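# Close box end flap and seat tabs in floor slots

## Task

Fold the top flap on the box's upright end wall over until both of its tabs sit fully down in the floor slots. At the finish, that end wall and both long side walls must stand upright, the corner flaps at that end must be tucked inward, and the box must rest on its base. Anything that stays in place only because the robot is holding it does not count.

## Robot and tools

Robot: two arms, left_arm and right_arm, each with six revolute joints and a parallel two-finger gripper. Their bases sit on the table edge: left_arm at (+0.042, +0.229, 0) m, yawed slightly by quat_wxyz (+1.000, 0, 0, +0.014); right_arm at (+0.033, -0.370, 0) m, quat_wxyz (+1.000, 0, 0, -0.016). The names are labels only and say nothing about which side of an image an arm appears on.

Scene frame: origin on the table surface midway between the arms, +x pointing out across the table, +z up, left_arm on the +y side. Gripper poses in results use this frame, with end_effector_position in metres and end_effector_quat_wxyz as orientation. That position is the point between the finger pads, about 1 cm short of the tips. The fingers extend along the gripper's +z axis and close along its y axis. Printed hand positions can be somewhat wrong, more so when an arm reaches far.

execute_actions takes {"actions": [...]} with at most one item, plus an optional "pictures" boolean (images come by default). Three forms:
- Empty list: no command, just returns the current state.
- Motion: {"rows": [[...], ...], "steps": n}, n from 1 to 15, default 15, each step being 1/30 s. Each row is used for one step; if there are fewer rows than steps, the final row is held. Every row has exactly 14 numbers, always both arms: left_arm's waist, shoulder, elbow, wrist pitch, wrist yaw, wrist roll, opening, then the same seven for right_arm. The six joint numbers are absolute target angles in radians, in the same form that Joint positions reports, not offsets. Ranges per arm: waist -2.618 to 3.054, shoulder 0.000 to 3.142, elbow 0.000 to 3.142, wrist pitch -1.571 to 1.571, wrist yaw -1.571 to 1.571, wrist roll -2.094 to 2.094. The opening is a scale from -1 (closed) to +1 (fully open), also absolute.
- Wait: {"steps": n} with no rows, n up to 300; it returns once that many steps have passed since the previous result, and the time you spend replying is counted within them.
A refused call sends nothing. A call is refused if a joint target goes beyond its range by more than 0.036 rad and also lies farther out than that joint's last reported angle. True joint ends may differ from the listed ones by up to 0.036 rad either way; a target past the real end is clipped to it, and the result may then print "joint sent to its limit" (possibly referring to an earlier, still-running action). Missing that line does not prove there is more room.

Motion behaviour: joints are speed-limited. Each step, the target given to a joint stays within a lead of its measured angle: 0.202 rad waist, 0.258 shoulder, 0.238 elbow, 0.573 wrist pitch, 0.522 wrist yaw and roll. If the targets would move a gripper more than 70 mm away from where it is measured, all of that arm's targets are pulled back proportionally. The simulation keeps running while you think and write; arms keep heading to the last row sent until everything has nearly stopped (slow or blocked counts as stopped) or a step is HELD, after which only a new action drives them farther. Fingers already moving keep moving.

Result lines: the state line gives each arm's pose (left_arm: … | right_arm: …). Joint positions and Joint velocities list, per arm, the six joints (rad, rad/s) then the finger-pad gap (m, m/s; 0.094 m is fully open). grip_measured is the measured opening on the command scale. "joint command not followed" means a clearance check altered or stopped some joint targets on some steps; the rest of the row still ran. HELD marks steps where all or part of your row was not passed to the robot. MOTOR HOT appears from 75 °C; OVER-TEMPERATURE FAULT reports a stop (90 °C halts that arm 10 s; 100 °C makes it go limp and fall). Holding loads, even while you are thinking, heats motors.

Gripping: away from the ends of the scale, fingers go to where grip_measured would equal the commanded number. Each gripper's reading has its own fixed error of up to about 1 mm. To hold something, command about 0.03 below grip_measured for a firm grip, a smaller margin for a gentler one. Pad force tops out around 50 to 62 N (lower on some grippers), weaker on parts under about 2 mm thick, with a short higher spike on first contact.

Cameras (all 504x504): cam_head_left, cam_head_right, cam_high, cam_low, cam_left_wrist, cam_right_wrist, returned in that order. Calibration (intrinsics, distortion, world-to-camera transforms) is supplied; fixed cameras may be off by up to about 2.3 degrees and 9 mm, and wrist camera poses derive from reported joints. zoom_image takes "camera" (one of those names) and "region" [x0, y0, x1, y1] in image pixels from the top-left, at most 504 by 504, and returns a closer view of the latest image. read_manual returns only licence text (section "licences") and moves nothing. finished_scene takes "scene", the number of the scene being ended; it is final and reports whether the goal was met.

Avoid: dropping or knocking anything off the table, letting the arms collide or press on each other, slams, slips and very hard pushes. Parts held may occasionally get a brief tug, and loose items may be nudged. Release the box before finishing: the flap and tabs must stay seated by themselves.

Each tool is called after "Call:" as name(argument=value, ...) on one line, values as JSON.

## Session

Call:
execute_actions(actions=[])

Scene clock: 0.00 s of 4500.00 s.
left_arm: end_effector_position=(+0.4282, +0.2471, +0.3928) grip_measured=-0.383 end_effector_quat_wxyz=(+0.692, -0.010, +0.722, +0.021) | right_arm: end_effector_position=(+0.4152, -0.3826, +0.4002) grip_measured=-0.390 end_effector_quat_wxyz=(+0.701, +0.010, +0.713, -0.019)
Joint positions: left_arm=[ 0.016  1.064  1.039 -0.016 -0.     0.017  0.029] | right_arm=[ 0.001  1.047  1.036 -0.007  0.011 -0.013  0.029]
Joint velocities: left_arm=[-0.007  0.007  0.007 -0.066  0.051 -0.007 -0.002] | right_arm=[-0.007 -0.012 -0.012  0.007 -0.007  0.007  0.001]
Motor temperatures (°C, as the motors report them): left_arm=[19 22 20 22 19 21] | right_arm=[20 21 20 18 20 20]

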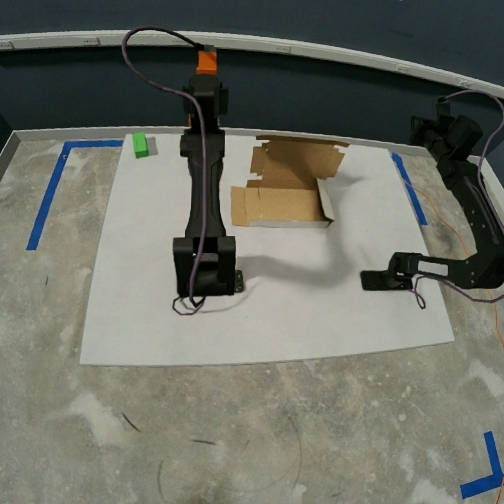

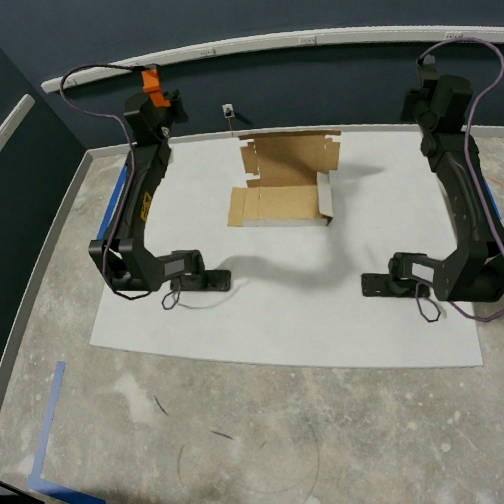

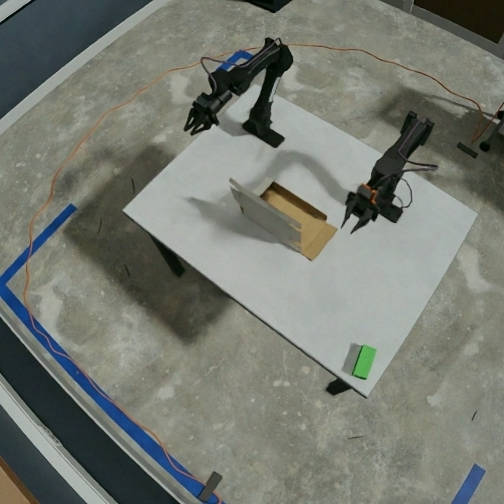

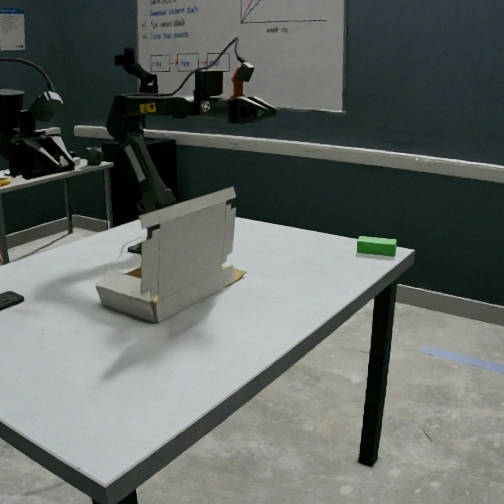

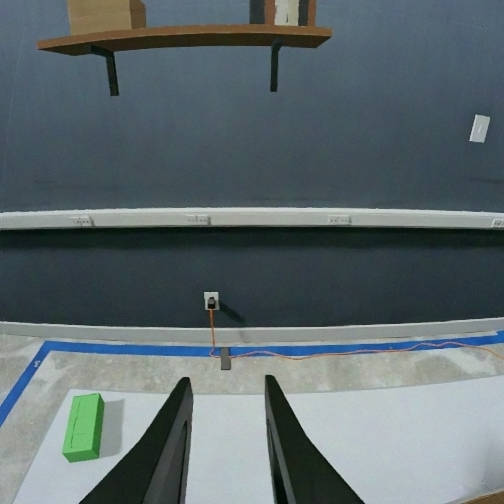

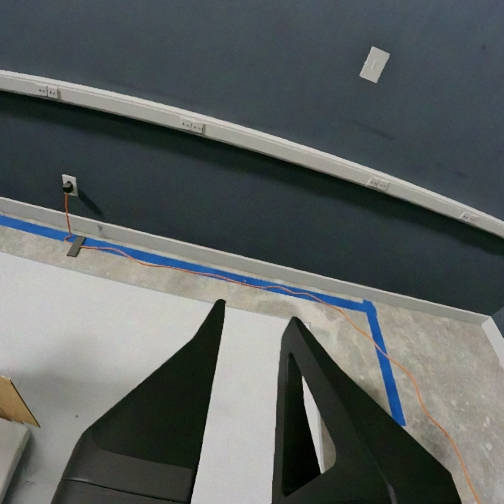

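Call:
zoom_image(camera="cam_head_right", region=[200, 110, 360, 240])

Call:
zoom_image(camera="cam_high", region=[210, 160, 350, 270])

Call:
zoom_image(camera="cam_low", region=[80, 170, 260, 330])

Call:
zoom_image(camera="cam_head_left", region=[200, 110, 360, 240])

Region (200, 110, 360, 240) of cam_head_right's 504x504 image, scaled by 3.150, with more detail than that image has; it fills the top 410 rows of this view, and the rest is white.

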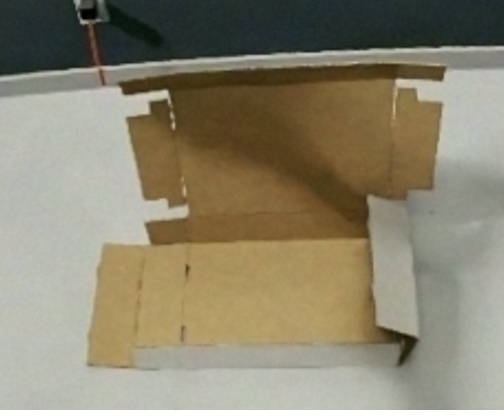

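Region (210, 160, 350, 270) of cam_high's 504x504 image, scaled by 3.600, with more detail than that image has; it fills the top 396 rows of this view, and the rest is white.

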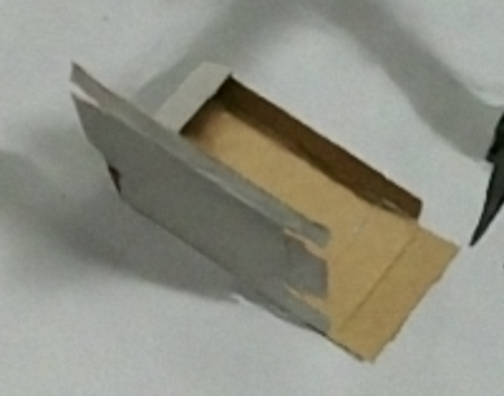

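Region (80, 170, 260, 330) of cam_low's 504x504 image, scaled by 2.800, with more detail than that image has.

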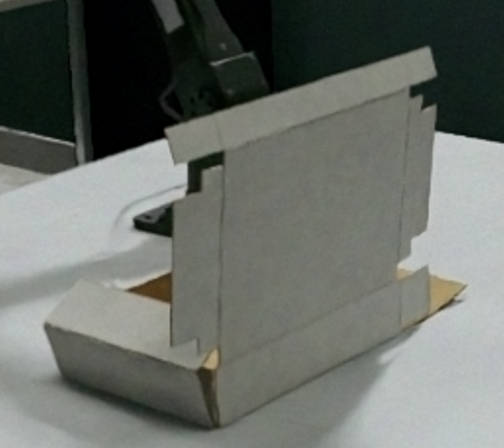

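Region (200, 110, 360, 240) of cam_head_left's 504x504 image, scaled by 3.150, with more detail than that image has; it fills the top 410 rows of this view, and the rest is white.

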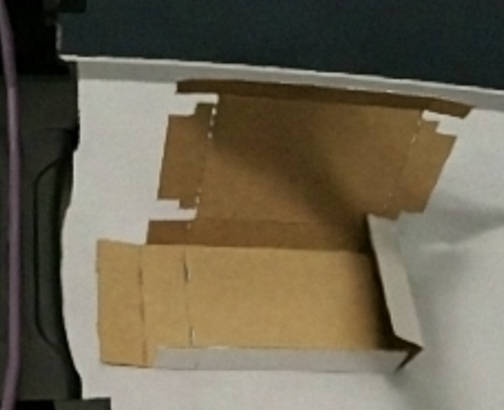

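Call:
execute_actions(actions=[{"rows":[[-0.478,1.75,1.54,-1.36,0,-1.8,-1,0.656,1.741,1.539,-1.369,0,0.624,0.5]]}], pictures=false)

Call:
execute_actions(actions=[{"steps":60}])

Scene clock: 52.37 s of 4500.00 s.
left_arm: end_effector_position=(+0.4430, +0.0514, +0.1860) grip_measured=-0.982 end_effector_quat_wxyz=(+0.230, -0.210, +0.935, -0.171) | right_arm: end_effector_position=(+0.4046, -0.1519, +0.1853) grip_measured=+0.498 end_effector_quat_wxyz=(+0.242, -0.004, +0.961, +0.134)
Joint positions: left_arm=[-0.447  1.686  1.497 -0.799 -0.001 -0.862  0.001] | right_arm=[ 0.566  1.672  1.49  -0.828  0.013  0.522  0.07 ]
Joint velocities: left_arm=[-0.339  0.813  0.11  -2.147  0.066 -2.147  0.   ] | right_arm=[ 0.945  0.735  0.066 -2.073 -0.125  0.388  0.001]
Motor temperatures (°C, as the motors report them): left_arm=[19 23 23 30 19 21] | right_arm=[20 22 24 26 20 20]
Steps of this call (steps 1 to 90: nothing new was sent; then 48.87 s passed at rest; steps 91 to 105: all 15 steps of this action). Readings (joint positions):
91: left_arm=[0.001 1.081 1.064 -0.065 -0.009 -0.032] | right_arm=[0.019 1.063 1.061 -0.059 0.021 0.036]
92: left_arm=[-0.036 1.121 1.120 -0.133 -0.014 -0.098] | right_arm=[0.057 1.100 1.113 -0.133 0.024 0.103]
94: left_arm=[-0.124 1.225 1.235 -0.246 -0.013 -0.227] | right_arm=[0.150 1.202 1.219 -0.261 0.022 0.226]
98: left_arm=[-0.289 1.432 1.419 -0.450 -0.010 -0.462] | right_arm=[0.326 1.424 1.400 -0.507 0.017 0.387]
105: the state above

Scene clock: 54.37 s of 4500.00 s.
left_arm: end_effector_position=(+0.3312, +0.0907, +0.1283) grip_measured=-0.982 end_effector_quat_wxyz=(-0.002, -0.623, +0.782, +0.001) | right_arm: end_effector_position=(+0.2827, -0.1857, +0.1238) grip_measured=+0.498 end_effector_quat_wxyz=(-0.023, -0.006, +1.000, -0.013)
Joint positions: left_arm=[-0.475  1.761  1.516 -1.33   0.003 -1.794  0.001] | right_arm=[ 0.662  1.765  1.503 -1.361 -0.005  0.618  0.07 ]
Joint velocities: left_arm=[-0.007 -0.002 -0.007 -0.037 -0.007 -0.051  0.001] | right_arm=[-0.012  0.017 -0.007  0.022  0.022  0.037 -0.   ]
Motor temperatures (°C, as the motors report them): left_arm=[19 23 23 29 19 21] | right_arm=[20 22 24 25 20 20]
Steps of this call (steps 1 to 45: the robot went on to your last target; steps 46 to 60: nothing new was sent). Readings (joint positions):
1: left_arm=[-0.458 1.712 1.499 -0.876 -0.000 -0.941] | right_arm=[0.597 1.697 1.492 -0.903 0.010 0.536]
2: left_arm=[-0.466 1.733 1.499 -0.958 0.001 -1.034] | right_arm=[0.624 1.720 1.492 -0.984 0.006 0.551]
4: left_arm=[-0.475 1.757 1.499 -1.106 0.003 -1.231] | right_arm=[0.659 1.755 1.492 -1.131 -0.002 0.575]
8: left_arm=[-0.475 1.761 1.507 -1.258 0.003 -1.556] | right_arm=[0.663 1.765 1.496 -1.280 -0.005 0.600]
60: the state above
All arms were judged still, so your last target was given up. Only a new action makes them travel on or press farther. Fingers that are still opening or closing keep moving.
camera_calibration (this result's frames):
cam_left_wrist: T_world_to_cam=[[0.974663, -0.21845, 0.048091, -0.316806], [-0.214288, -0.850253, 0.480781, 0.141645], [-0.0641368, -0.478904, -0.875521, 0.279205], [0, 0, 0, 1]] pos_world=[0.357039, 0.184941, 0.191585]
cam_right_wrist: T_world_to_cam=[[0.294393, -0.955541, -0.016554, -0.255505], [-0.769575, -0.247298, 0.588726, 0.135964], [-0.566646, -0.160577, -0.808163, 0.340903], [0, 0, 0, 1]] pos_world=[0.373025, -0.155781, 0.19123]

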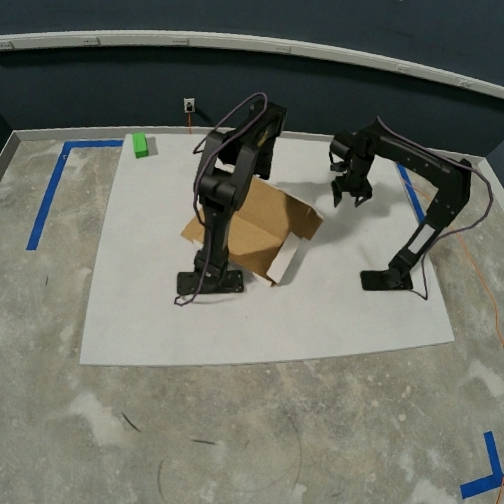

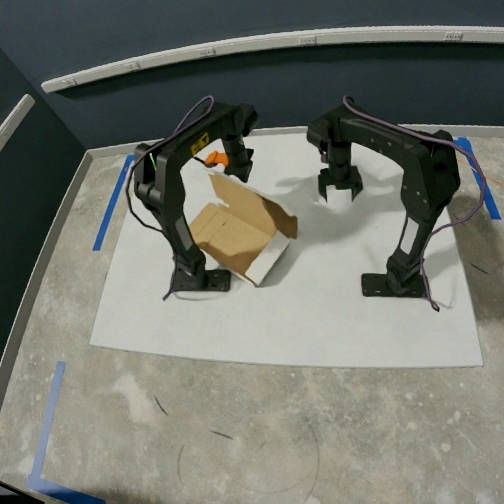

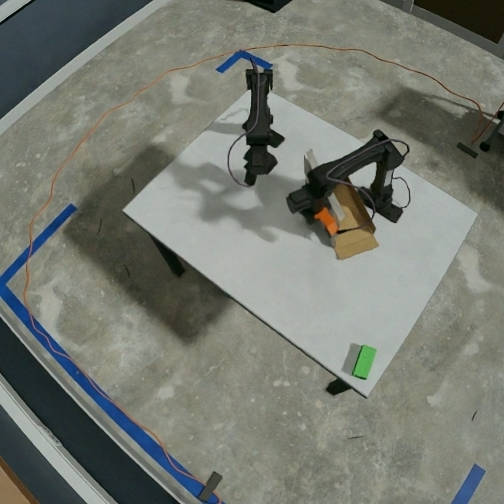

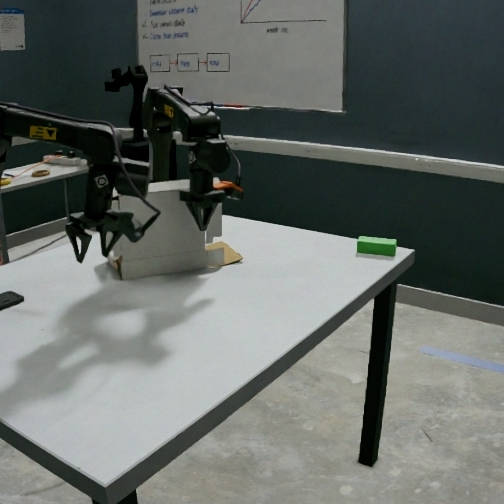

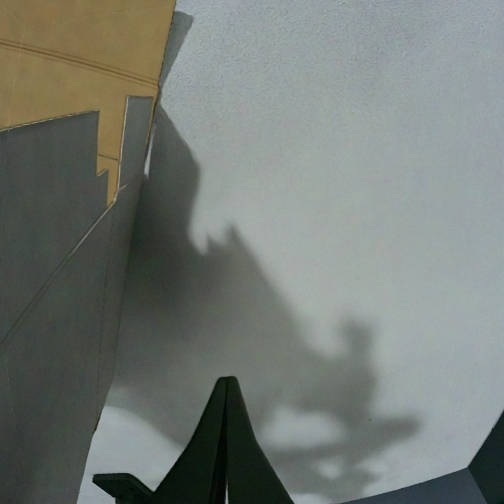

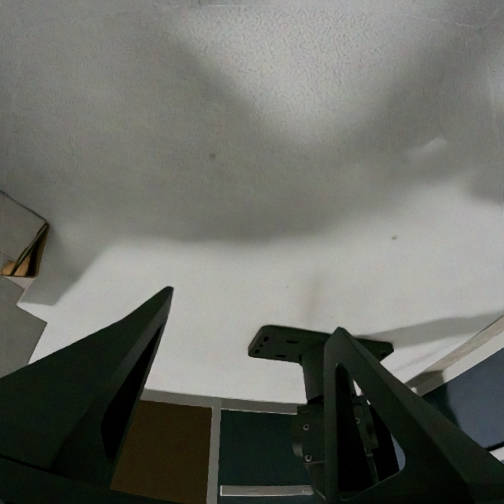

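Call:
execute_actions(actions=[{"rows":[[-0.478,1.6,1.54,-0.3,0,-1.8,-1,0.656,1.741,1.539,-1.369,0,0.624,0.5]]}], pictures=false)

Call:
execute_actions(actions=[{"rows":[[-0.478,1.2,1.3,-0.2,0,-1.0,-1,0.656,1.741,1.539,-1.369,0,0.624,0.5]]}], pictures=false)

Call:
execute_actions(actions=[{"rows":[[0.6,1.1,1.2,-0.2,0,0,-1,0.656,1.741,1.539,-1.369,0,0.624,0.5]]}], pictures=false)

Call:
execute_actions(actions=[{"steps":60}])

Call:
zoom_image(camera="cam_head_right", region=[160, 150, 320, 300])

Call:
zoom_image(camera="cam_head_left", region=[170, 150, 330, 300])

Scene clock: 66.53 s of 4500.00 s.
left_arm: end_effector_position=(+0.4893, +0.0148, +0.2878) grip_measured=-0.982 end_effector_quat_wxyz=(+0.212, -0.543, +0.681, -0.444) | right_arm: end_effector_position=(+0.2827, -0.1858, +0.1239) grip_measured=+0.498 end_effector_quat_wxyz=(-0.023, -0.006, +1.000, -0.014)
Joint positions: left_arm=[-0.475  1.621  1.515 -0.435  0.003 -1.796  0.001] | right_arm=[ 0.662  1.765  1.503 -1.361 -0.005  0.618  0.07 ]
Joint velocities: left_arm=[-0.017 -0.032  0.085  1.092 -0.007 -0.022 -0.   ] | right_arm=[-0.002  0.007 -0.002 -0.081 -0.081 -0.037  0.001]
Motor temperatures (°C, as the motors report them): left_arm=[19 25 24 27 19 21] | right_arm=[20 24 24 23 20 20]
Steps of this call (steps 1 to 90: nothing new was sent; then 8.67 s passed at rest; steps 91 to 105: all 15 steps of this action). Readings (joint positions):
91: left_arm=[-0.475 1.752 1.513 -1.302 0.003 -1.794] | right_arm=[0.662 1.765 1.503 -1.361 -0.005 0.618]
92: left_arm=[-0.475 1.739 1.511 -1.245 0.003 -1.794] | right_arm=[0.662 1.765 1.503 -1.361 -0.005 0.618]
94: left_arm=[-0.475 1.701 1.511 -1.114 0.003 -1.794] | right_arm=[0.662 1.765 1.503 -1.361 -0.005 0.618]
98: left_arm=[-0.475 1.643 1.511 -0.849 0.003 -1.794] | right_arm=[0.662 1.765 1.503 -1.361 -0.005 0.618]
105: the state above

Scene clock: 67.03 s of 4500.00 s.
left_arm: end_effector_position=(+0.4050, +0.0552, +0.4476) grip_measured=-0.982 end_effector_quat_wxyz=(+0.507, -0.214, +0.687, -0.475) | right_arm: end_effector_position=(+0.2827, -0.1858, +0.1239) grip_measured=+0.498 end_effector_quat_wxyz=(-0.023, -0.006, +1.000, -0.014)
Joint positions: left_arm=[-0.475  1.182  1.321 -0.173  0.004 -1.056  0.001] | right_arm=[ 0.662  1.765  1.503 -1.361 -0.005  0.618  0.07 ]
Joint velocities: left_arm=[ 0.007  0.081 -0.012 -0.037 -0.095  0.3    0.   ] | right_arm=[-0.017  0.022 -0.007  0.066  0.007 -0.007 -0.001]
Motor temperatures (°C, as the motors report them): left_arm=[19 25 24 27 19 21] | right_arm=[20 24 24 23 20 20]
Steps of this call (steps 1 to 15: all 15 steps of this action). Readings (joint positions):
1: left_arm=[-0.475 1.593 1.481 -0.367 0.004 -1.725] | right_arm=[0.662 1.765 1.503 -1.361 -0.005 0.618]
2: left_arm=[-0.475 1.536 1.413 -0.323 0.004 -1.632] | right_arm=[0.662 1.765 1.503 -1.361 -0.005 0.618]
4: left_arm=[-0.475 1.418 1.336 -0.319 0.004 -1.490] | right_arm=[0.662 1.765 1.503 -1.361 -0.005 0.618]
8: left_arm=[-0.475 1.240 1.321 -0.255 0.004 -1.232] | right_arm=[0.662 1.765 1.503 -1.361 -0.005 0.618]
15: the state above

Scene clock: 67.53 s of 4500.00 s.
left_arm: end_effector_position=(+0.3740, +0.4411, +0.4134) grip_measured=-0.982 end_effector_quat_wxyz=(+0.652, -0.232, +0.703, +0.165) | right_arm: end_effector_position=(+0.2827, -0.1858, +0.1239) grip_measured=+0.498 end_effector_quat_wxyz=(-0.023, -0.006, +1.000, -0.014)
Joint positions: left_arm=[ 0.537  1.13   1.213 -0.18  -0.002 -0.072  0.001] | right_arm=[ 0.662  1.765  1.503 -1.361 -0.005  0.618  0.07 ]
Joint velocities: left_arm=[ 1.619  0.007  0.007 -0.066 -0.271  0.388 -0.   ] | right_arm=[ 0.002 -0.012 -0.007 -0.037 -0.022  0.037 -0.   ]
Motor temperatures (°C, as the motors report them): left_arm=[19 25 23 27 19 21] | right_arm=[20 24 24 23 20 20]
Steps of this call (steps 1 to 15: all 15 steps of this action). Readings (joint positions):
1: left_arm=[-0.452 1.176 1.305 -0.164 0.017 -0.981] | right_arm=[0.662 1.765 1.503 -1.361 -0.005 0.618]
2: left_arm=[-0.397 1.160 1.275 -0.160 0.024 -0.882] | right_arm=[0.662 1.765 1.503 -1.361 -0.005 0.618]
4: left_arm=[-0.253 1.134 1.229 -0.172 0.019 -0.687] | right_arm=[0.662 1.765 1.503 -1.361 -0.005 0.618]
8: left_arm=[0.038 1.130 1.213 -0.180 0.009 -0.320] | right_arm=[0.662 1.765 1.503 -1.361 -0.005 0.618]
15: the state above

Scene clock: 69.53 s of 4500.00 s.
left_arm: end_effector_position=(+0.3560, +0.4627, +0.4165) grip_measured=-0.982 end_effector_quat_wxyz=(+0.642, -0.234, +0.700, +0.211) | right_arm: end_effector_position=(+0.2827, -0.1858, +0.1239) grip_measured=+0.498 end_effector_quat_wxyz=(-0.023, -0.006, +1.000, -0.014)
Joint positions: left_arm=[ 0.606  1.121  1.213 -0.18  -0.006 -0.006  0.001] | right_arm=[ 0.662  1.765  1.503 -1.361 -0.005  0.618  0.07 ]
Joint velocities: left_arm=[-0.002 -0.007  0.022  0.022 -0.051  0.022  0.   ] | right_arm=[ 0.012 -0.017 -0.002 -0.007 -0.022 -0.022 -0.001]
Motor temperatures (°C, as the motors report them): left_arm=[19 24 23 27 19 21] | right_arm=[20 24 24 23 20 20]
Steps of this call (steps 1 to 30: the robot went on to your last target; steps 31 to 60: nothing new was sent). Readings (joint positions):
1: left_arm=[0.580 1.130 1.213 -0.180 -0.010 -0.059] | right_arm=[0.662 1.765 1.503 -1.361 -0.005 0.618]
2: left_arm=[0.601 1.129 1.213 -0.180 -0.014 -0.049] | right_arm=[0.662 1.765 1.503 -1.361 -0.005 0.618]
4: left_arm=[0.606 1.127 1.213 -0.180 -0.014 -0.034] | right_arm=[0.662 1.765 1.503 -1.361 -0.005 0.618]
8: left_arm=[0.606 1.122 1.213 -0.180 -0.009 -0.017] | right_arm=[0.662 1.765 1.503 -1.361 -0.005 0.618]
60: the state above
All arms were judged still, so your last target was given up. Only a new action makes them travel on or press farther. Fingers that are still opening or closing keep moving.
camera_calibration (this result's frames):
cam_left_wrist: T_world_to_cam=[[0.554557, -0.832021, 0.0144097, 0.173886], [-0.454687, -0.317469, -0.83215, 0.710625], [0.696941, 0.454923, -0.554363, -0.125475], [0, 0, 0, 1]] pos_world=[0.314131, 0.427359, 0.519282]
cam_right_wrist: T_world_to_cam=[[0.294388, -0.955545, -0.01643, -0.255551], [-0.769393, -0.247166, 0.589019, 0.135825], [-0.566895, -0.160759, -0.807952, 0.340865], [0, 0, 0, 1]] pos_world=[0.372969, -0.155822, 0.191201]

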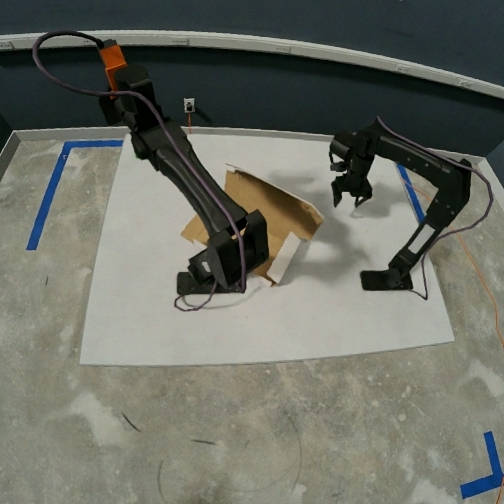

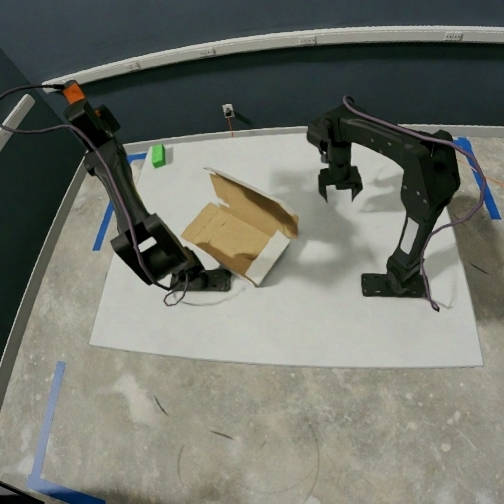

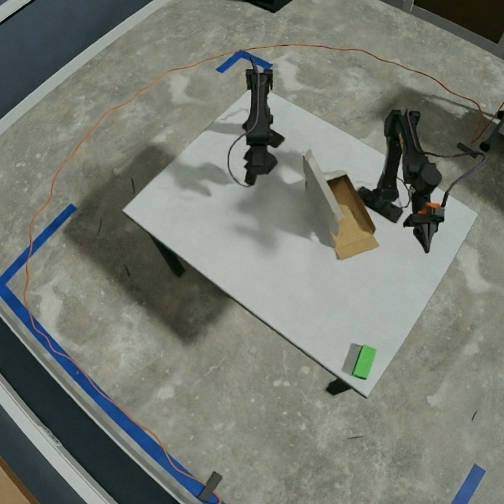

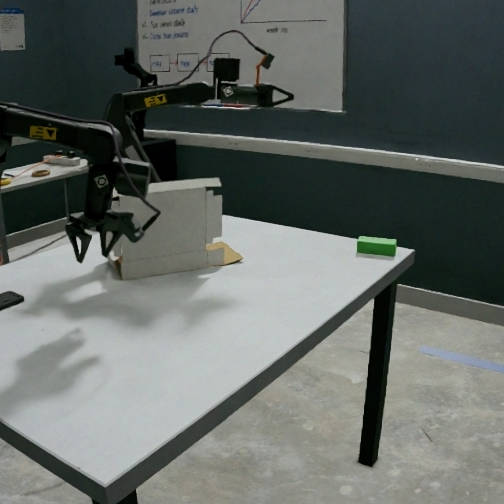

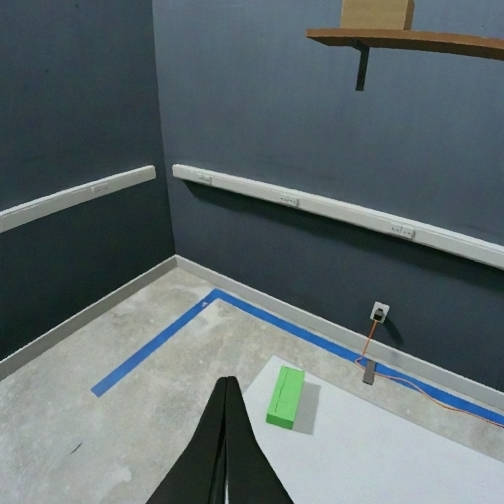

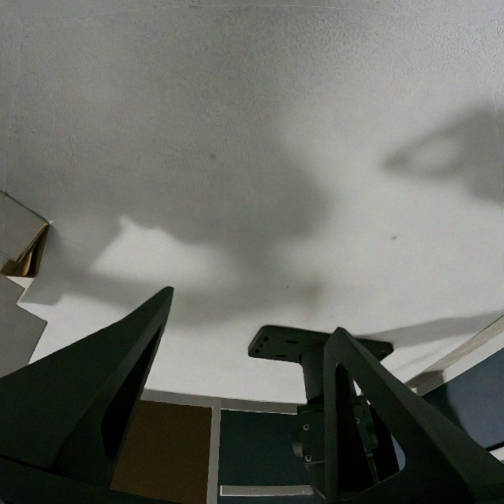

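Region (160, 150, 320, 300) of cam_head_right's 504x504 image, scaled by 3.150, with more detail than that image has; it fills the top 472 rows of this view, and the rest is white.

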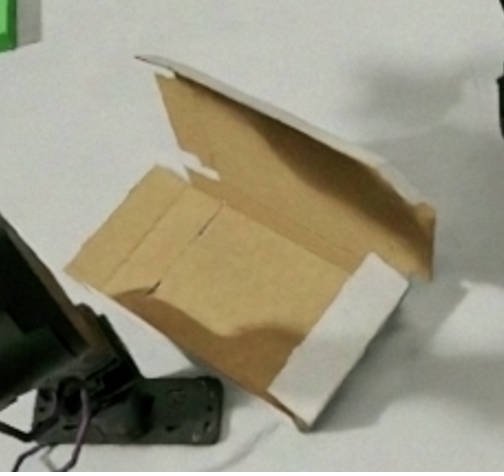

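Region (170, 150, 330, 300) of cam_head_left's 504x504 image, scaled by 3.150, with more detail than that image has; it fills the top 472 rows of this view, and the rest is white.

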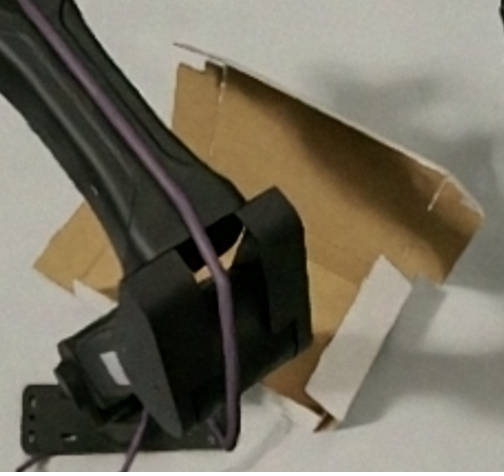

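Call:
execute_actions(actions=[{"rows":[[0.6,1.1,1.2,-0.2,0,0,-1,0.656,1.296,1.119,-1.394,0,-1.13,0.5]]}], pictures=false)

Call:
execute_actions(actions=[{"steps":20}], pictures=false)

Call:
execute_actions(actions=[{"rows":[[0.6,1.1,1.2,-0.2,0,0,-1,1.5,1.296,1.119,-1.394,0,-1.13,0.5]]}], pictures=false)

Call:
execute_actions(actions=[{"steps":20}], pictures=false)

Call:
execute_actions(actions=[{"rows":[[0.6,1.1,1.2,-0.2,0,0,-1,1.5,1.977,1.926,-1.52,0,-1.13,0.5]]}], pictures=false)

Call:
execute_actions(actions=[{"steps":45}])

Scene clock: 91.57 s of 4500.00 s.
left_arm: end_effector_position=(+0.3560, +0.4627, +0.4165) grip_measured=-0.982 end_effector_quat_wxyz=(+0.642, -0.234, +0.700, +0.211) | right_arm: end_effector_position=(+0.1939, -0.2509, +0.1449) grip_measured=+0.498 end_effector_quat_wxyz=(+0.005, -0.654, +0.756, +0.001)
Joint positions: left_arm=[ 0.606  1.121  1.213 -0.18  -0.006 -0.006  0.001] | right_arm=[ 0.661  1.288  1.132 -1.405 -0.003 -0.797  0.07 ]
Joint velocities: left_arm=[-0.012 -0.017 -0.002 -0.037  0.051 -0.051 -0.001] | right_arm=[-0.027 -0.002 -0.002  0.022  0.081 -2.19  -0.   ]
Motor temperatures (°C, as the motors report them): left_arm=[19 24 23 30 19 21] | right_arm=[20 25 25 22 20 20]
Steps of this call (steps 1 to 90: nothing new was sent; then 18.53 s passed at rest; steps 91 to 105: all 15 steps of this action). Readings (joint positions):
91: left_arm=[0.606 1.121 1.213 -0.180 -0.006 -0.006] | right_arm=[0.661 1.738 1.466 -1.335 -0.004 0.545]
92: left_arm=[0.606 1.121 1.213 -0.180 -0.006 -0.006] | right_arm=[0.661 1.681 1.387 -1.311 -0.004 0.450]
94: left_arm=[0.606 1.121 1.213 -0.180 -0.006 -0.006] | right_arm=[0.661 1.541 1.236 -1.334 -0.004 0.266]
98: left_arm=[0.606 1.121 1.213 -0.180 -0.006 -0.006] | right_arm=[0.661 1.310 1.132 -1.408 -0.004 -0.127]
105: the state above

Scene clock: 92.23 s of 4500.00 s.
left_arm: end_effector_position=(+0.3560, +0.4627, +0.4165) grip_measured=-0.982 end_effector_quat_wxyz=(+0.642, -0.234, +0.700, +0.211) | right_arm: end_effector_position=(+0.1951, -0.2506, +0.1449) grip_measured=+0.498 end_effector_quat_wxyz=(-0.007, +0.767, -0.641, +0.002)
Joint positions: left_arm=[ 0.606  1.121  1.213 -0.18  -0.006 -0.006  0.001] | right_arm=[ 0.661  1.288  1.132 -1.401 -0.    -1.12   0.07 ]
Joint velocities: left_arm=[-0.007  0.002 -0.027  0.022  0.037 -0.022 -0.   ] | right_arm=[-0.002 -0.002 -0.002 -0.037  0.022 -0.007 -0.   ]
Motor temperatures (°C, as the motors report them): left_arm=[19 24 23 31 19 21] | right_arm=[20 25 25 22 20 20]
Steps of this call (steps 1 to 20: the robot went on to your last target). Readings (joint positions):
1: left_arm=[0.606 1.121 1.213 -0.180 -0.006 -0.006] | right_arm=[0.661 1.288 1.132 -1.405 -0.003 -0.863]
2: left_arm=[0.606 1.121 1.213 -0.180 -0.006 -0.006] | right_arm=[0.661 1.288 1.132 -1.404 -0.003 -0.915]
4: left_arm=[0.606 1.121 1.213 -0.180 -0.006 -0.006] | right_arm=[0.661 1.288 1.132 -1.404 -0.002 -0.991]
8: left_arm=[0.606 1.121 1.213 -0.180 -0.006 -0.006] | right_arm=[0.661 1.288 1.132 -1.403 -0.001 -1.070]
20: the state above

Scene clock: 92.73 s of 4500.00 s.
left_arm: end_effector_position=(+0.3560, +0.4627, +0.4165) grip_measured=-0.982 end_effector_quat_wxyz=(+0.642, -0.234, +0.700, +0.211) | right_arm: end_effector_position=(+0.0537, -0.1658, +0.1450) grip_measured=+0.498 end_effector_quat_wxyz=(-0.015, +0.962, -0.272, -0.003)
Joint positions: left_arm=[ 0.606  1.121  1.213 -0.18  -0.006 -0.006  0.001] | right_arm=[ 1.498  1.288  1.132 -1.384 -0.    -1.125  0.07 ]
Joint velocities: left_arm=[ 0.032 -0.012  0.017 -0.051  0.037  0.037  0.   ] | right_arm=[-0.007  0.002  0.012 -0.051 -0.007 -0.007  0.   ]
Motor temperatures (°C, as the motors report them): left_arm=[19 24 23 31 19 21] | right_arm=[20 25 24 22 20 20]
Steps of this call (steps 1 to 15: all 15 steps of this action). Readings (joint positions):
1: left_arm=[0.606 1.121 1.213 -0.180 -0.006 -0.006] | right_arm=[0.689 1.288 1.132 -1.400 0.013 -1.120]
2: left_arm=[0.606 1.121 1.213 -0.180 -0.006 -0.006] | right_arm=[0.756 1.288 1.132 -1.397 0.017 -1.120]
4: left_arm=[0.606 1.121 1.213 -0.180 -0.006 -0.006] | right_arm=[0.905 1.288 1.132 -1.391 0.014 -1.121]
8: left_arm=[0.606 1.121 1.213 -0.180 -0.006 -0.006] | right_arm=[1.201 1.288 1.132 -1.386 0.011 -1.122]
15: the state above

Scene clock: 93.40 s of 4500.00 s.
left_arm: end_effector_position=(+0.3560, +0.4627, +0.4165) grip_measured=-0.982 end_effector_quat_wxyz=(+0.642, -0.234, +0.700, +0.211) | right_arm: end_effector_position=(+0.0538, -0.1658, +0.1450) grip_measured=+0.498 end_effector_quat_wxyz=(-0.015, +0.962, -0.272, -0.003)
Joint positions: left_arm=[ 0.606  1.121  1.213 -0.18  -0.006 -0.006  0.001] | right_arm=[ 1.498  1.288  1.132 -1.384 -0.    -1.125  0.07 ]
Joint velocities: left_arm=[ 0.002 -0.002 -0.027 -0.022  0.007 -0.037 -0.001] | right_arm=[ 0.002 -0.012 -0.002 -0.051 -0.022 -0.022  0.   ]
Motor temperatures (°C, as the motors report them): left_arm=[19 24 23 31 19 21] | right_arm=[20 25 24 22 20 20]
Steps of this call (steps 1 to 15: the robot went on to your last target; steps 16 to 20: nothing new was sent). Readings (joint positions):
1: left_arm=[0.606 1.121 1.213 -0.180 -0.006 -0.006] | right_arm=[1.498 1.288 1.132 -1.384 -0.000 -1.125]
2: left_arm=[0.606 1.121 1.213 -0.180 -0.006 -0.006] | right_arm=[1.498 1.288 1.132 -1.384 -0.000 -1.125]
4: left_arm=[0.606 1.121 1.213 -0.180 -0.006 -0.006] | right_arm=[1.498 1.288 1.132 -1.384 -0.000 -1.125]
8: left_arm=[0.606 1.121 1.213 -0.180 -0.006 -0.006] | right_arm=[1.498 1.288 1.132 -1.384 -0.000 -1.125]
20: the state above
All arms were judged still, so your last target was given up. Only a new action makes them travel on or press farther. Fingers that are still opening or closing keep moving.

Scene clock: 93.90 s of 4500.00 s.
left_arm: end_effector_position=(+0.3560, +0.4627, +0.4165) grip_measured=-0.982 end_effector_quat_wxyz=(+0.641, -0.234, +0.700, +0.211) | right_arm: end_effector_position=(+0.0716, +0.0011, +0.1345) grip_measured=+0.498 end_effector_quat_wxyz=(+0.024, +0.962, -0.271, +0.005)
Joint positions: left_arm=[ 0.606  1.121  1.213 -0.18  -0.006 -0.006  0.001] | right_arm=[ 1.498  2.02   1.884 -1.485  0.002 -1.126  0.07 ]
Joint velocities: left_arm=[-0.017 -0.012 -0.012 -0.081 -0.007 -0.066  0.   ] | right_arm=[-0.002 -0.144  0.139 -0.139  0.037  0.007  0.001]
Motor temperatures (°C, as the motors report them): left_arm=[19 24 23 31 19 21] | right_arm=[20 25 24 22 20 20]
Steps of this call (steps 1 to 15: all 15 steps of this action). Readings (joint positions):
1: left_arm=[0.606 1.121 1.213 -0.180 -0.006 -0.006] | right_arm=[1.498 1.318 1.164 -1.419 0.001 -1.125]
2: left_arm=[0.606 1.121 1.213 -0.180 -0.006 -0.006] | right_arm=[1.498 1.384 1.240 -1.476 0.002 -1.126]
4: left_arm=[0.606 1.121 1.213 -0.180 -0.006 -0.006] | right_arm=[1.498 1.545 1.405 -1.504 0.002 -1.126]
8: left_arm=[0.606 1.121 1.213 -0.180 -0.006 -0.006] | right_arm=[1.498 1.884 1.733 -1.508 0.002 -1.126]
15: the state above

Scene clock: 95.40 s of 4500.00 s.
left_arm: end_effector_position=(+0.3560, +0.4627, +0.4165) grip_measured=-0.982 end_effector_quat_wxyz=(+0.641, -0.234, +0.700, +0.211) | right_arm: end_effector_position=(+0.0712, -0.0025, +0.1435) grip_measured=+0.498 end_effector_quat_wxyz=(+0.022, +0.962, -0.271, +0.005)
Joint positions: left_arm=[ 0.606  1.121  1.213 -0.18  -0.006 -0.006  0.001] | right_arm=[ 1.498  2.002  1.894 -1.507  0.002 -1.126  0.07 ]
Joint velocities: left_arm=[ 0.007 -0.002 -0.007  0.007 -0.037 -0.022 -0.001] | right_arm=[ 0.002 -0.007 -0.007  0.007 -0.066 -0.037  0.   ]
Motor temperatures (°C, as the motors report them): left_arm=[19 24 23 31 19 21] | right_arm=[20 25 24 22 20 20]
Steps of this call (steps 1 to 30: the robot went on to your last target; steps 31 to 45: nothing new was sent). Readings (joint positions):
1: left_arm=[0.606 1.121 1.213 -0.180 -0.006 -0.006] | right_arm=[1.498 2.015 1.888 -1.489 0.002 -1.126]
2: left_arm=[0.606 1.121 1.213 -0.180 -0.006 -0.006] | right_arm=[1.498 2.010 1.891 -1.493 0.002 -1.126]
4: left_arm=[0.606 1.121 1.213 -0.180 -0.006 -0.006] | right_arm=[1.498 2.004 1.894 -1.499 0.002 -1.126]
8: left_arm=[0.606 1.121 1.213 -0.180 -0.006 -0.006] | right_arm=[1.498 2.002 1.894 -1.504 0.002 -1.126]
45: the state above
All arms were judged still, so your last target was given up. Only a new action makes them travel on or press farther. Fingers that are still opening or closing keep moving.
camera_calibration (this result's frames):
cam_left_wrist: T_world_to_cam=[[0.554532, -0.832044, 0.0140303, 0.174063], [-0.454886, -0.3172, -0.832144, 0.710569], [0.69683, 0.455068, -0.554383, -0.125495], [0, 0, 0, 1]] pos_world=[0.314153, 0.427329, 0.519281]
cam_right_wrist: T_world_to_cam=[[0.257887, 0.963447, -0.0725529, -0.00241793], [0.81462, -0.176443, 0.552505, -0.100532], [0.519508, -0.201587, -0.830346, 0.192069], [0, 0, 0, 1]] pos_world=[-0.0172624, 0.0233099, 0.214852]

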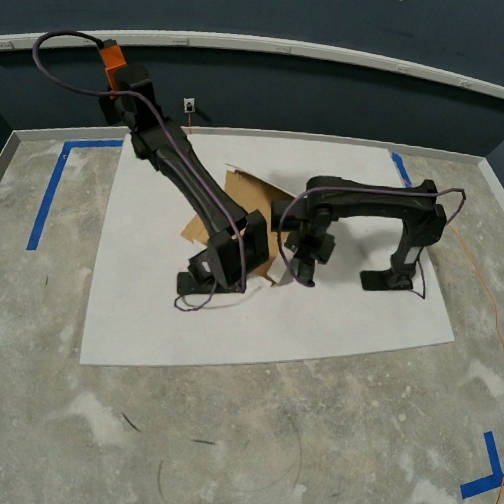

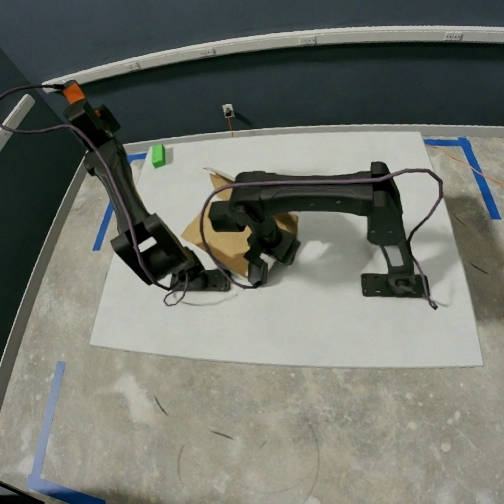

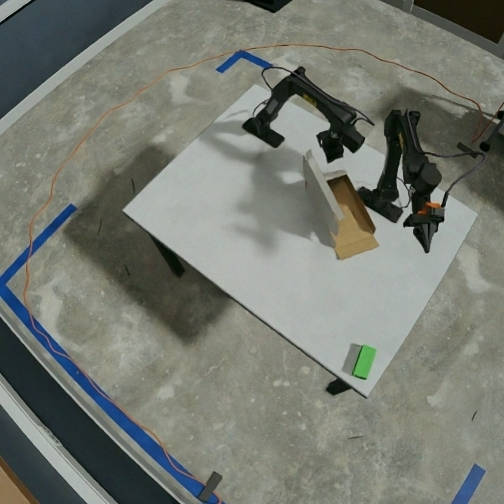

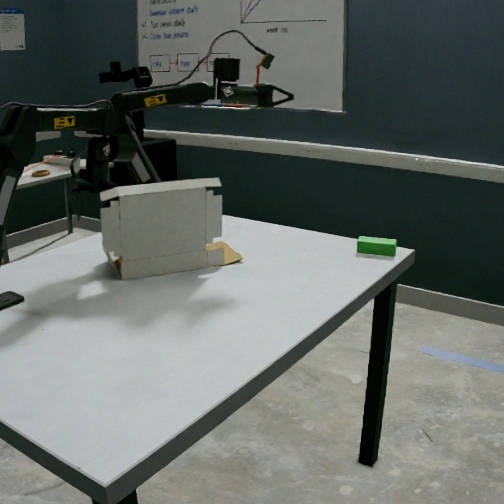

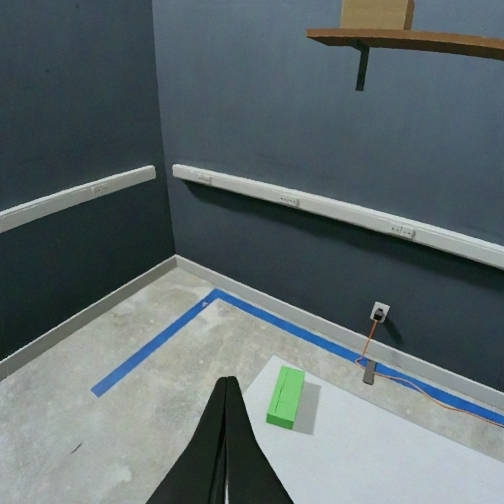

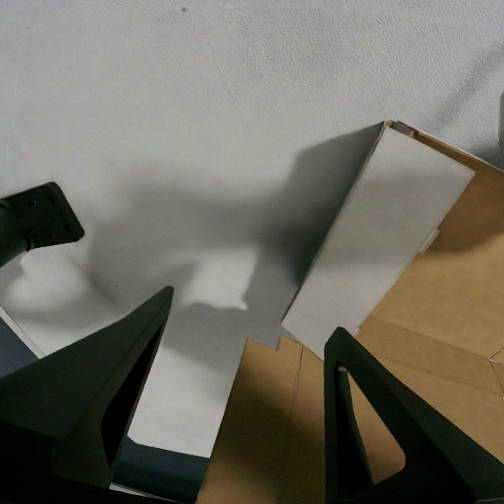

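Call:
execute_actions(actions=[{"rows":[[0.6,1.1,1.2,-0.2,0,0,-1,1.5,1.985,1.68,-1.27,0,-1.13,0.5]]}], pictures=false)

Call:
execute_actions(actions=[{"steps":30}])

Call:
zoom_image(camera="cam_high", region=[270, 100, 400, 230])

Scene clock: 102.83 s of 4500.00 s.
left_arm: end_effector_position=(+0.3560, +0.4627, +0.4165) grip_measured=-0.982 end_effector_quat_wxyz=(+0.641, -0.234, +0.700, +0.211) | right_arm: end_effector_position=(+0.0717, +0.0021, +0.0891) grip_measured=+0.498 end_effector_quat_wxyz=(+0.017, +0.962, -0.271, +0.004)
Joint positions: left_arm=[ 0.606  1.121  1.213 -0.18  -0.006 -0.006  0.001] | right_arm=[ 1.498  2.006  1.684 -1.284  0.002 -1.127  0.07 ]
Joint velocities: left_arm=[ 0.012  0.012  0.007 -0.022 -0.051  0.022 -0.001] | right_arm=[-0.017  0.012 -0.012  0.051  0.125  0.007 -0.001]
Motor temperatures (°C, as the motors report them): left_arm=[19 24 23 31 19 21] | right_arm=[20 26 24 21 20 20]
Steps of this call (steps 1 to 90: nothing new was sent; then 3.93 s passed at rest; steps 91 to 105: all 15 steps of this action). Readings (joint positions):
91: left_arm=[0.606 1.121 1.213 -0.180 -0.006 -0.006] | right_arm=[1.498 1.994 1.862 -1.472 0.002 -1.127]
92: left_arm=[0.606 1.121 1.213 -0.180 -0.006 -0.006] | right_arm=[1.498 1.977 1.804 -1.424 0.002 -1.127]
94: left_arm=[0.606 1.121 1.213 -0.180 -0.006 -0.006] | right_arm=[1.498 1.979 1.725 -1.379 0.002 -1.127]
98: left_arm=[0.606 1.121 1.213 -0.180 -0.006 -0.006] | right_arm=[1.498 2.006 1.684 -1.320 0.002 -1.127]
105: the state above

Scene clock: 103.83 s of 4500.00 s.
left_arm: end_effector_position=(+0.3560, +0.4627, +0.4165) grip_measured=-0.982 end_effector_quat_wxyz=(+0.641, -0.234, +0.700, +0.211) | right_arm: end_effector_position=(+0.0719, +0.0039, +0.0891) grip_measured=+0.498 end_effector_quat_wxyz=(+0.013, +0.962, -0.271, +0.003)
Joint positions: left_arm=[ 0.606  1.121  1.213 -0.18  -0.006 -0.006  0.001] | right_arm=[ 1.498  2.006  1.684 -1.276  0.002 -1.127  0.07 ]
Joint velocities: left_arm=[-0.002  0.002 -0.002  0.007 -0.022 -0.007 -0.   ] | right_arm=[-0.002 -0.007 -0.017 -0.007  0.037 -0.007 -0.001]
Motor temperatures (°C, as the motors report them): left_arm=[19 24 23 31 19 21] | right_arm=[20 26 24 21 20 20]
Steps of this call (steps 1 to 15: the robot went on to your last target; steps 16 to 30: nothing new was sent). Readings (joint positions):
1: left_arm=[0.606 1.121 1.213 -0.180 -0.006 -0.006] | right_arm=[1.498 2.006 1.684 -1.282 0.002 -1.127]
2: left_arm=[0.606 1.121 1.213 -0.180 -0.006 -0.006] | right_arm=[1.498 2.006 1.684 -1.280 0.002 -1.127]
4: left_arm=[0.606 1.121 1.213 -0.180 -0.006 -0.006] | right_arm=[1.498 2.006 1.684 -1.279 0.002 -1.127]
8: left_arm=[0.606 1.121 1.213 -0.180 -0.006 -0.006] | right_arm=[1.498 2.006 1.684 -1.277 0.002 -1.127]
30: the state above
All arms were judged still, so your last target was given up. Only a new action makes them travel on or press farther. Fingers that are still opening or closing keep moving.
camera_calibration (this result's frames):
cam_left_wrist: T_world_to_cam=[[0.554532, -0.832044, 0.0140303, 0.174063], [-0.454886, -0.3172, -0.832144, 0.710569], [0.69683, 0.455068, -0.554383, -0.125495], [0, 0, 0, 1]] pos_world=[0.314153, 0.427329, 0.519281]
cam_right_wrist: T_world_to_cam=[[0.257631, 0.964619, -0.0560108, -0.0141765], [0.813729, -0.185343, 0.550901, -0.0696307], [0.521029, -0.187507, -0.832689, 0.147854], [0, 0, 0, 1]] pos_world=[-0.0167233, 0.028493, 0.160682]

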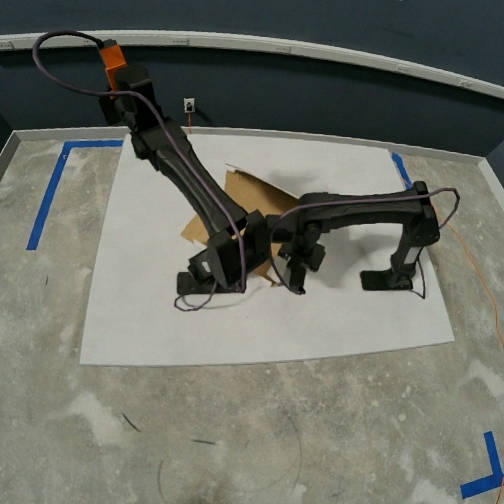

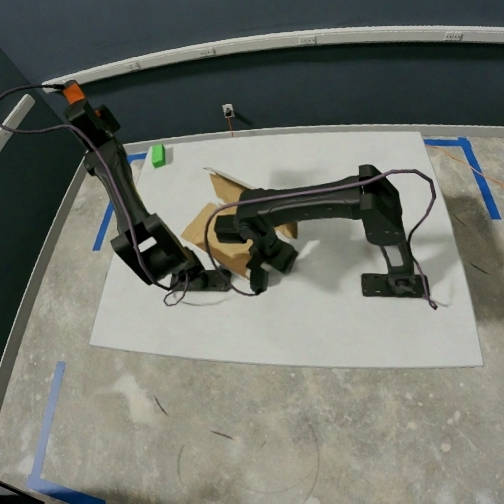

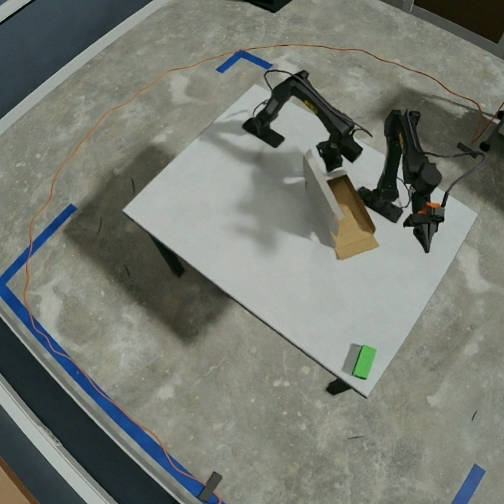

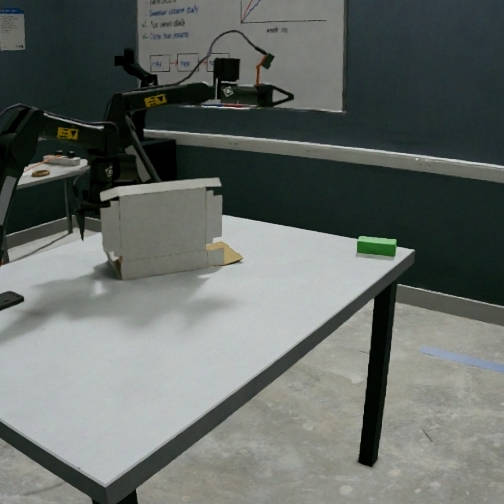

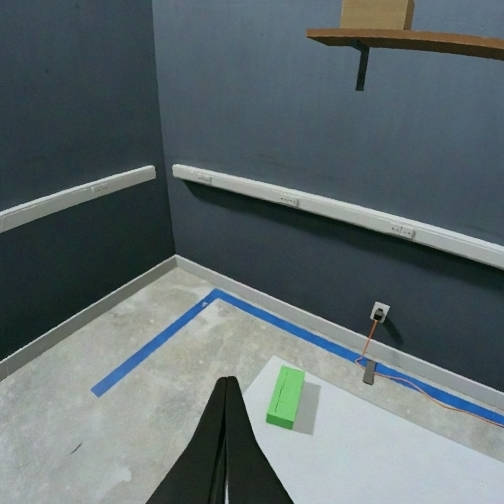

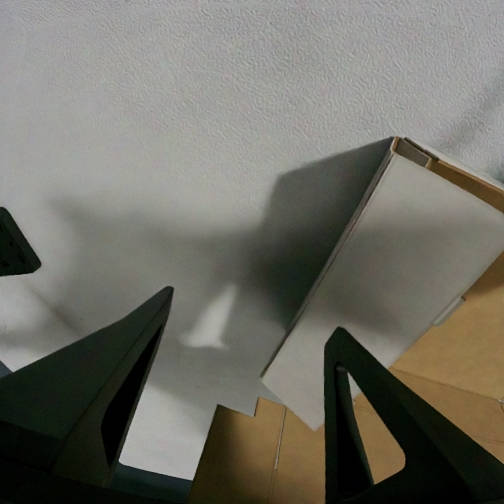

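Region (270, 100, 400, 230) of cam_high's 504x504 image, scaled by 3.877, with more detail than that image has.

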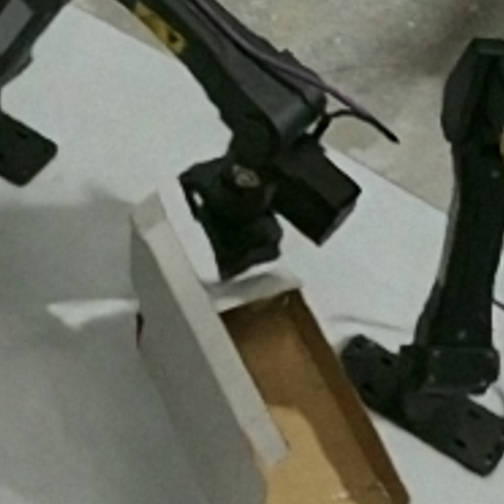

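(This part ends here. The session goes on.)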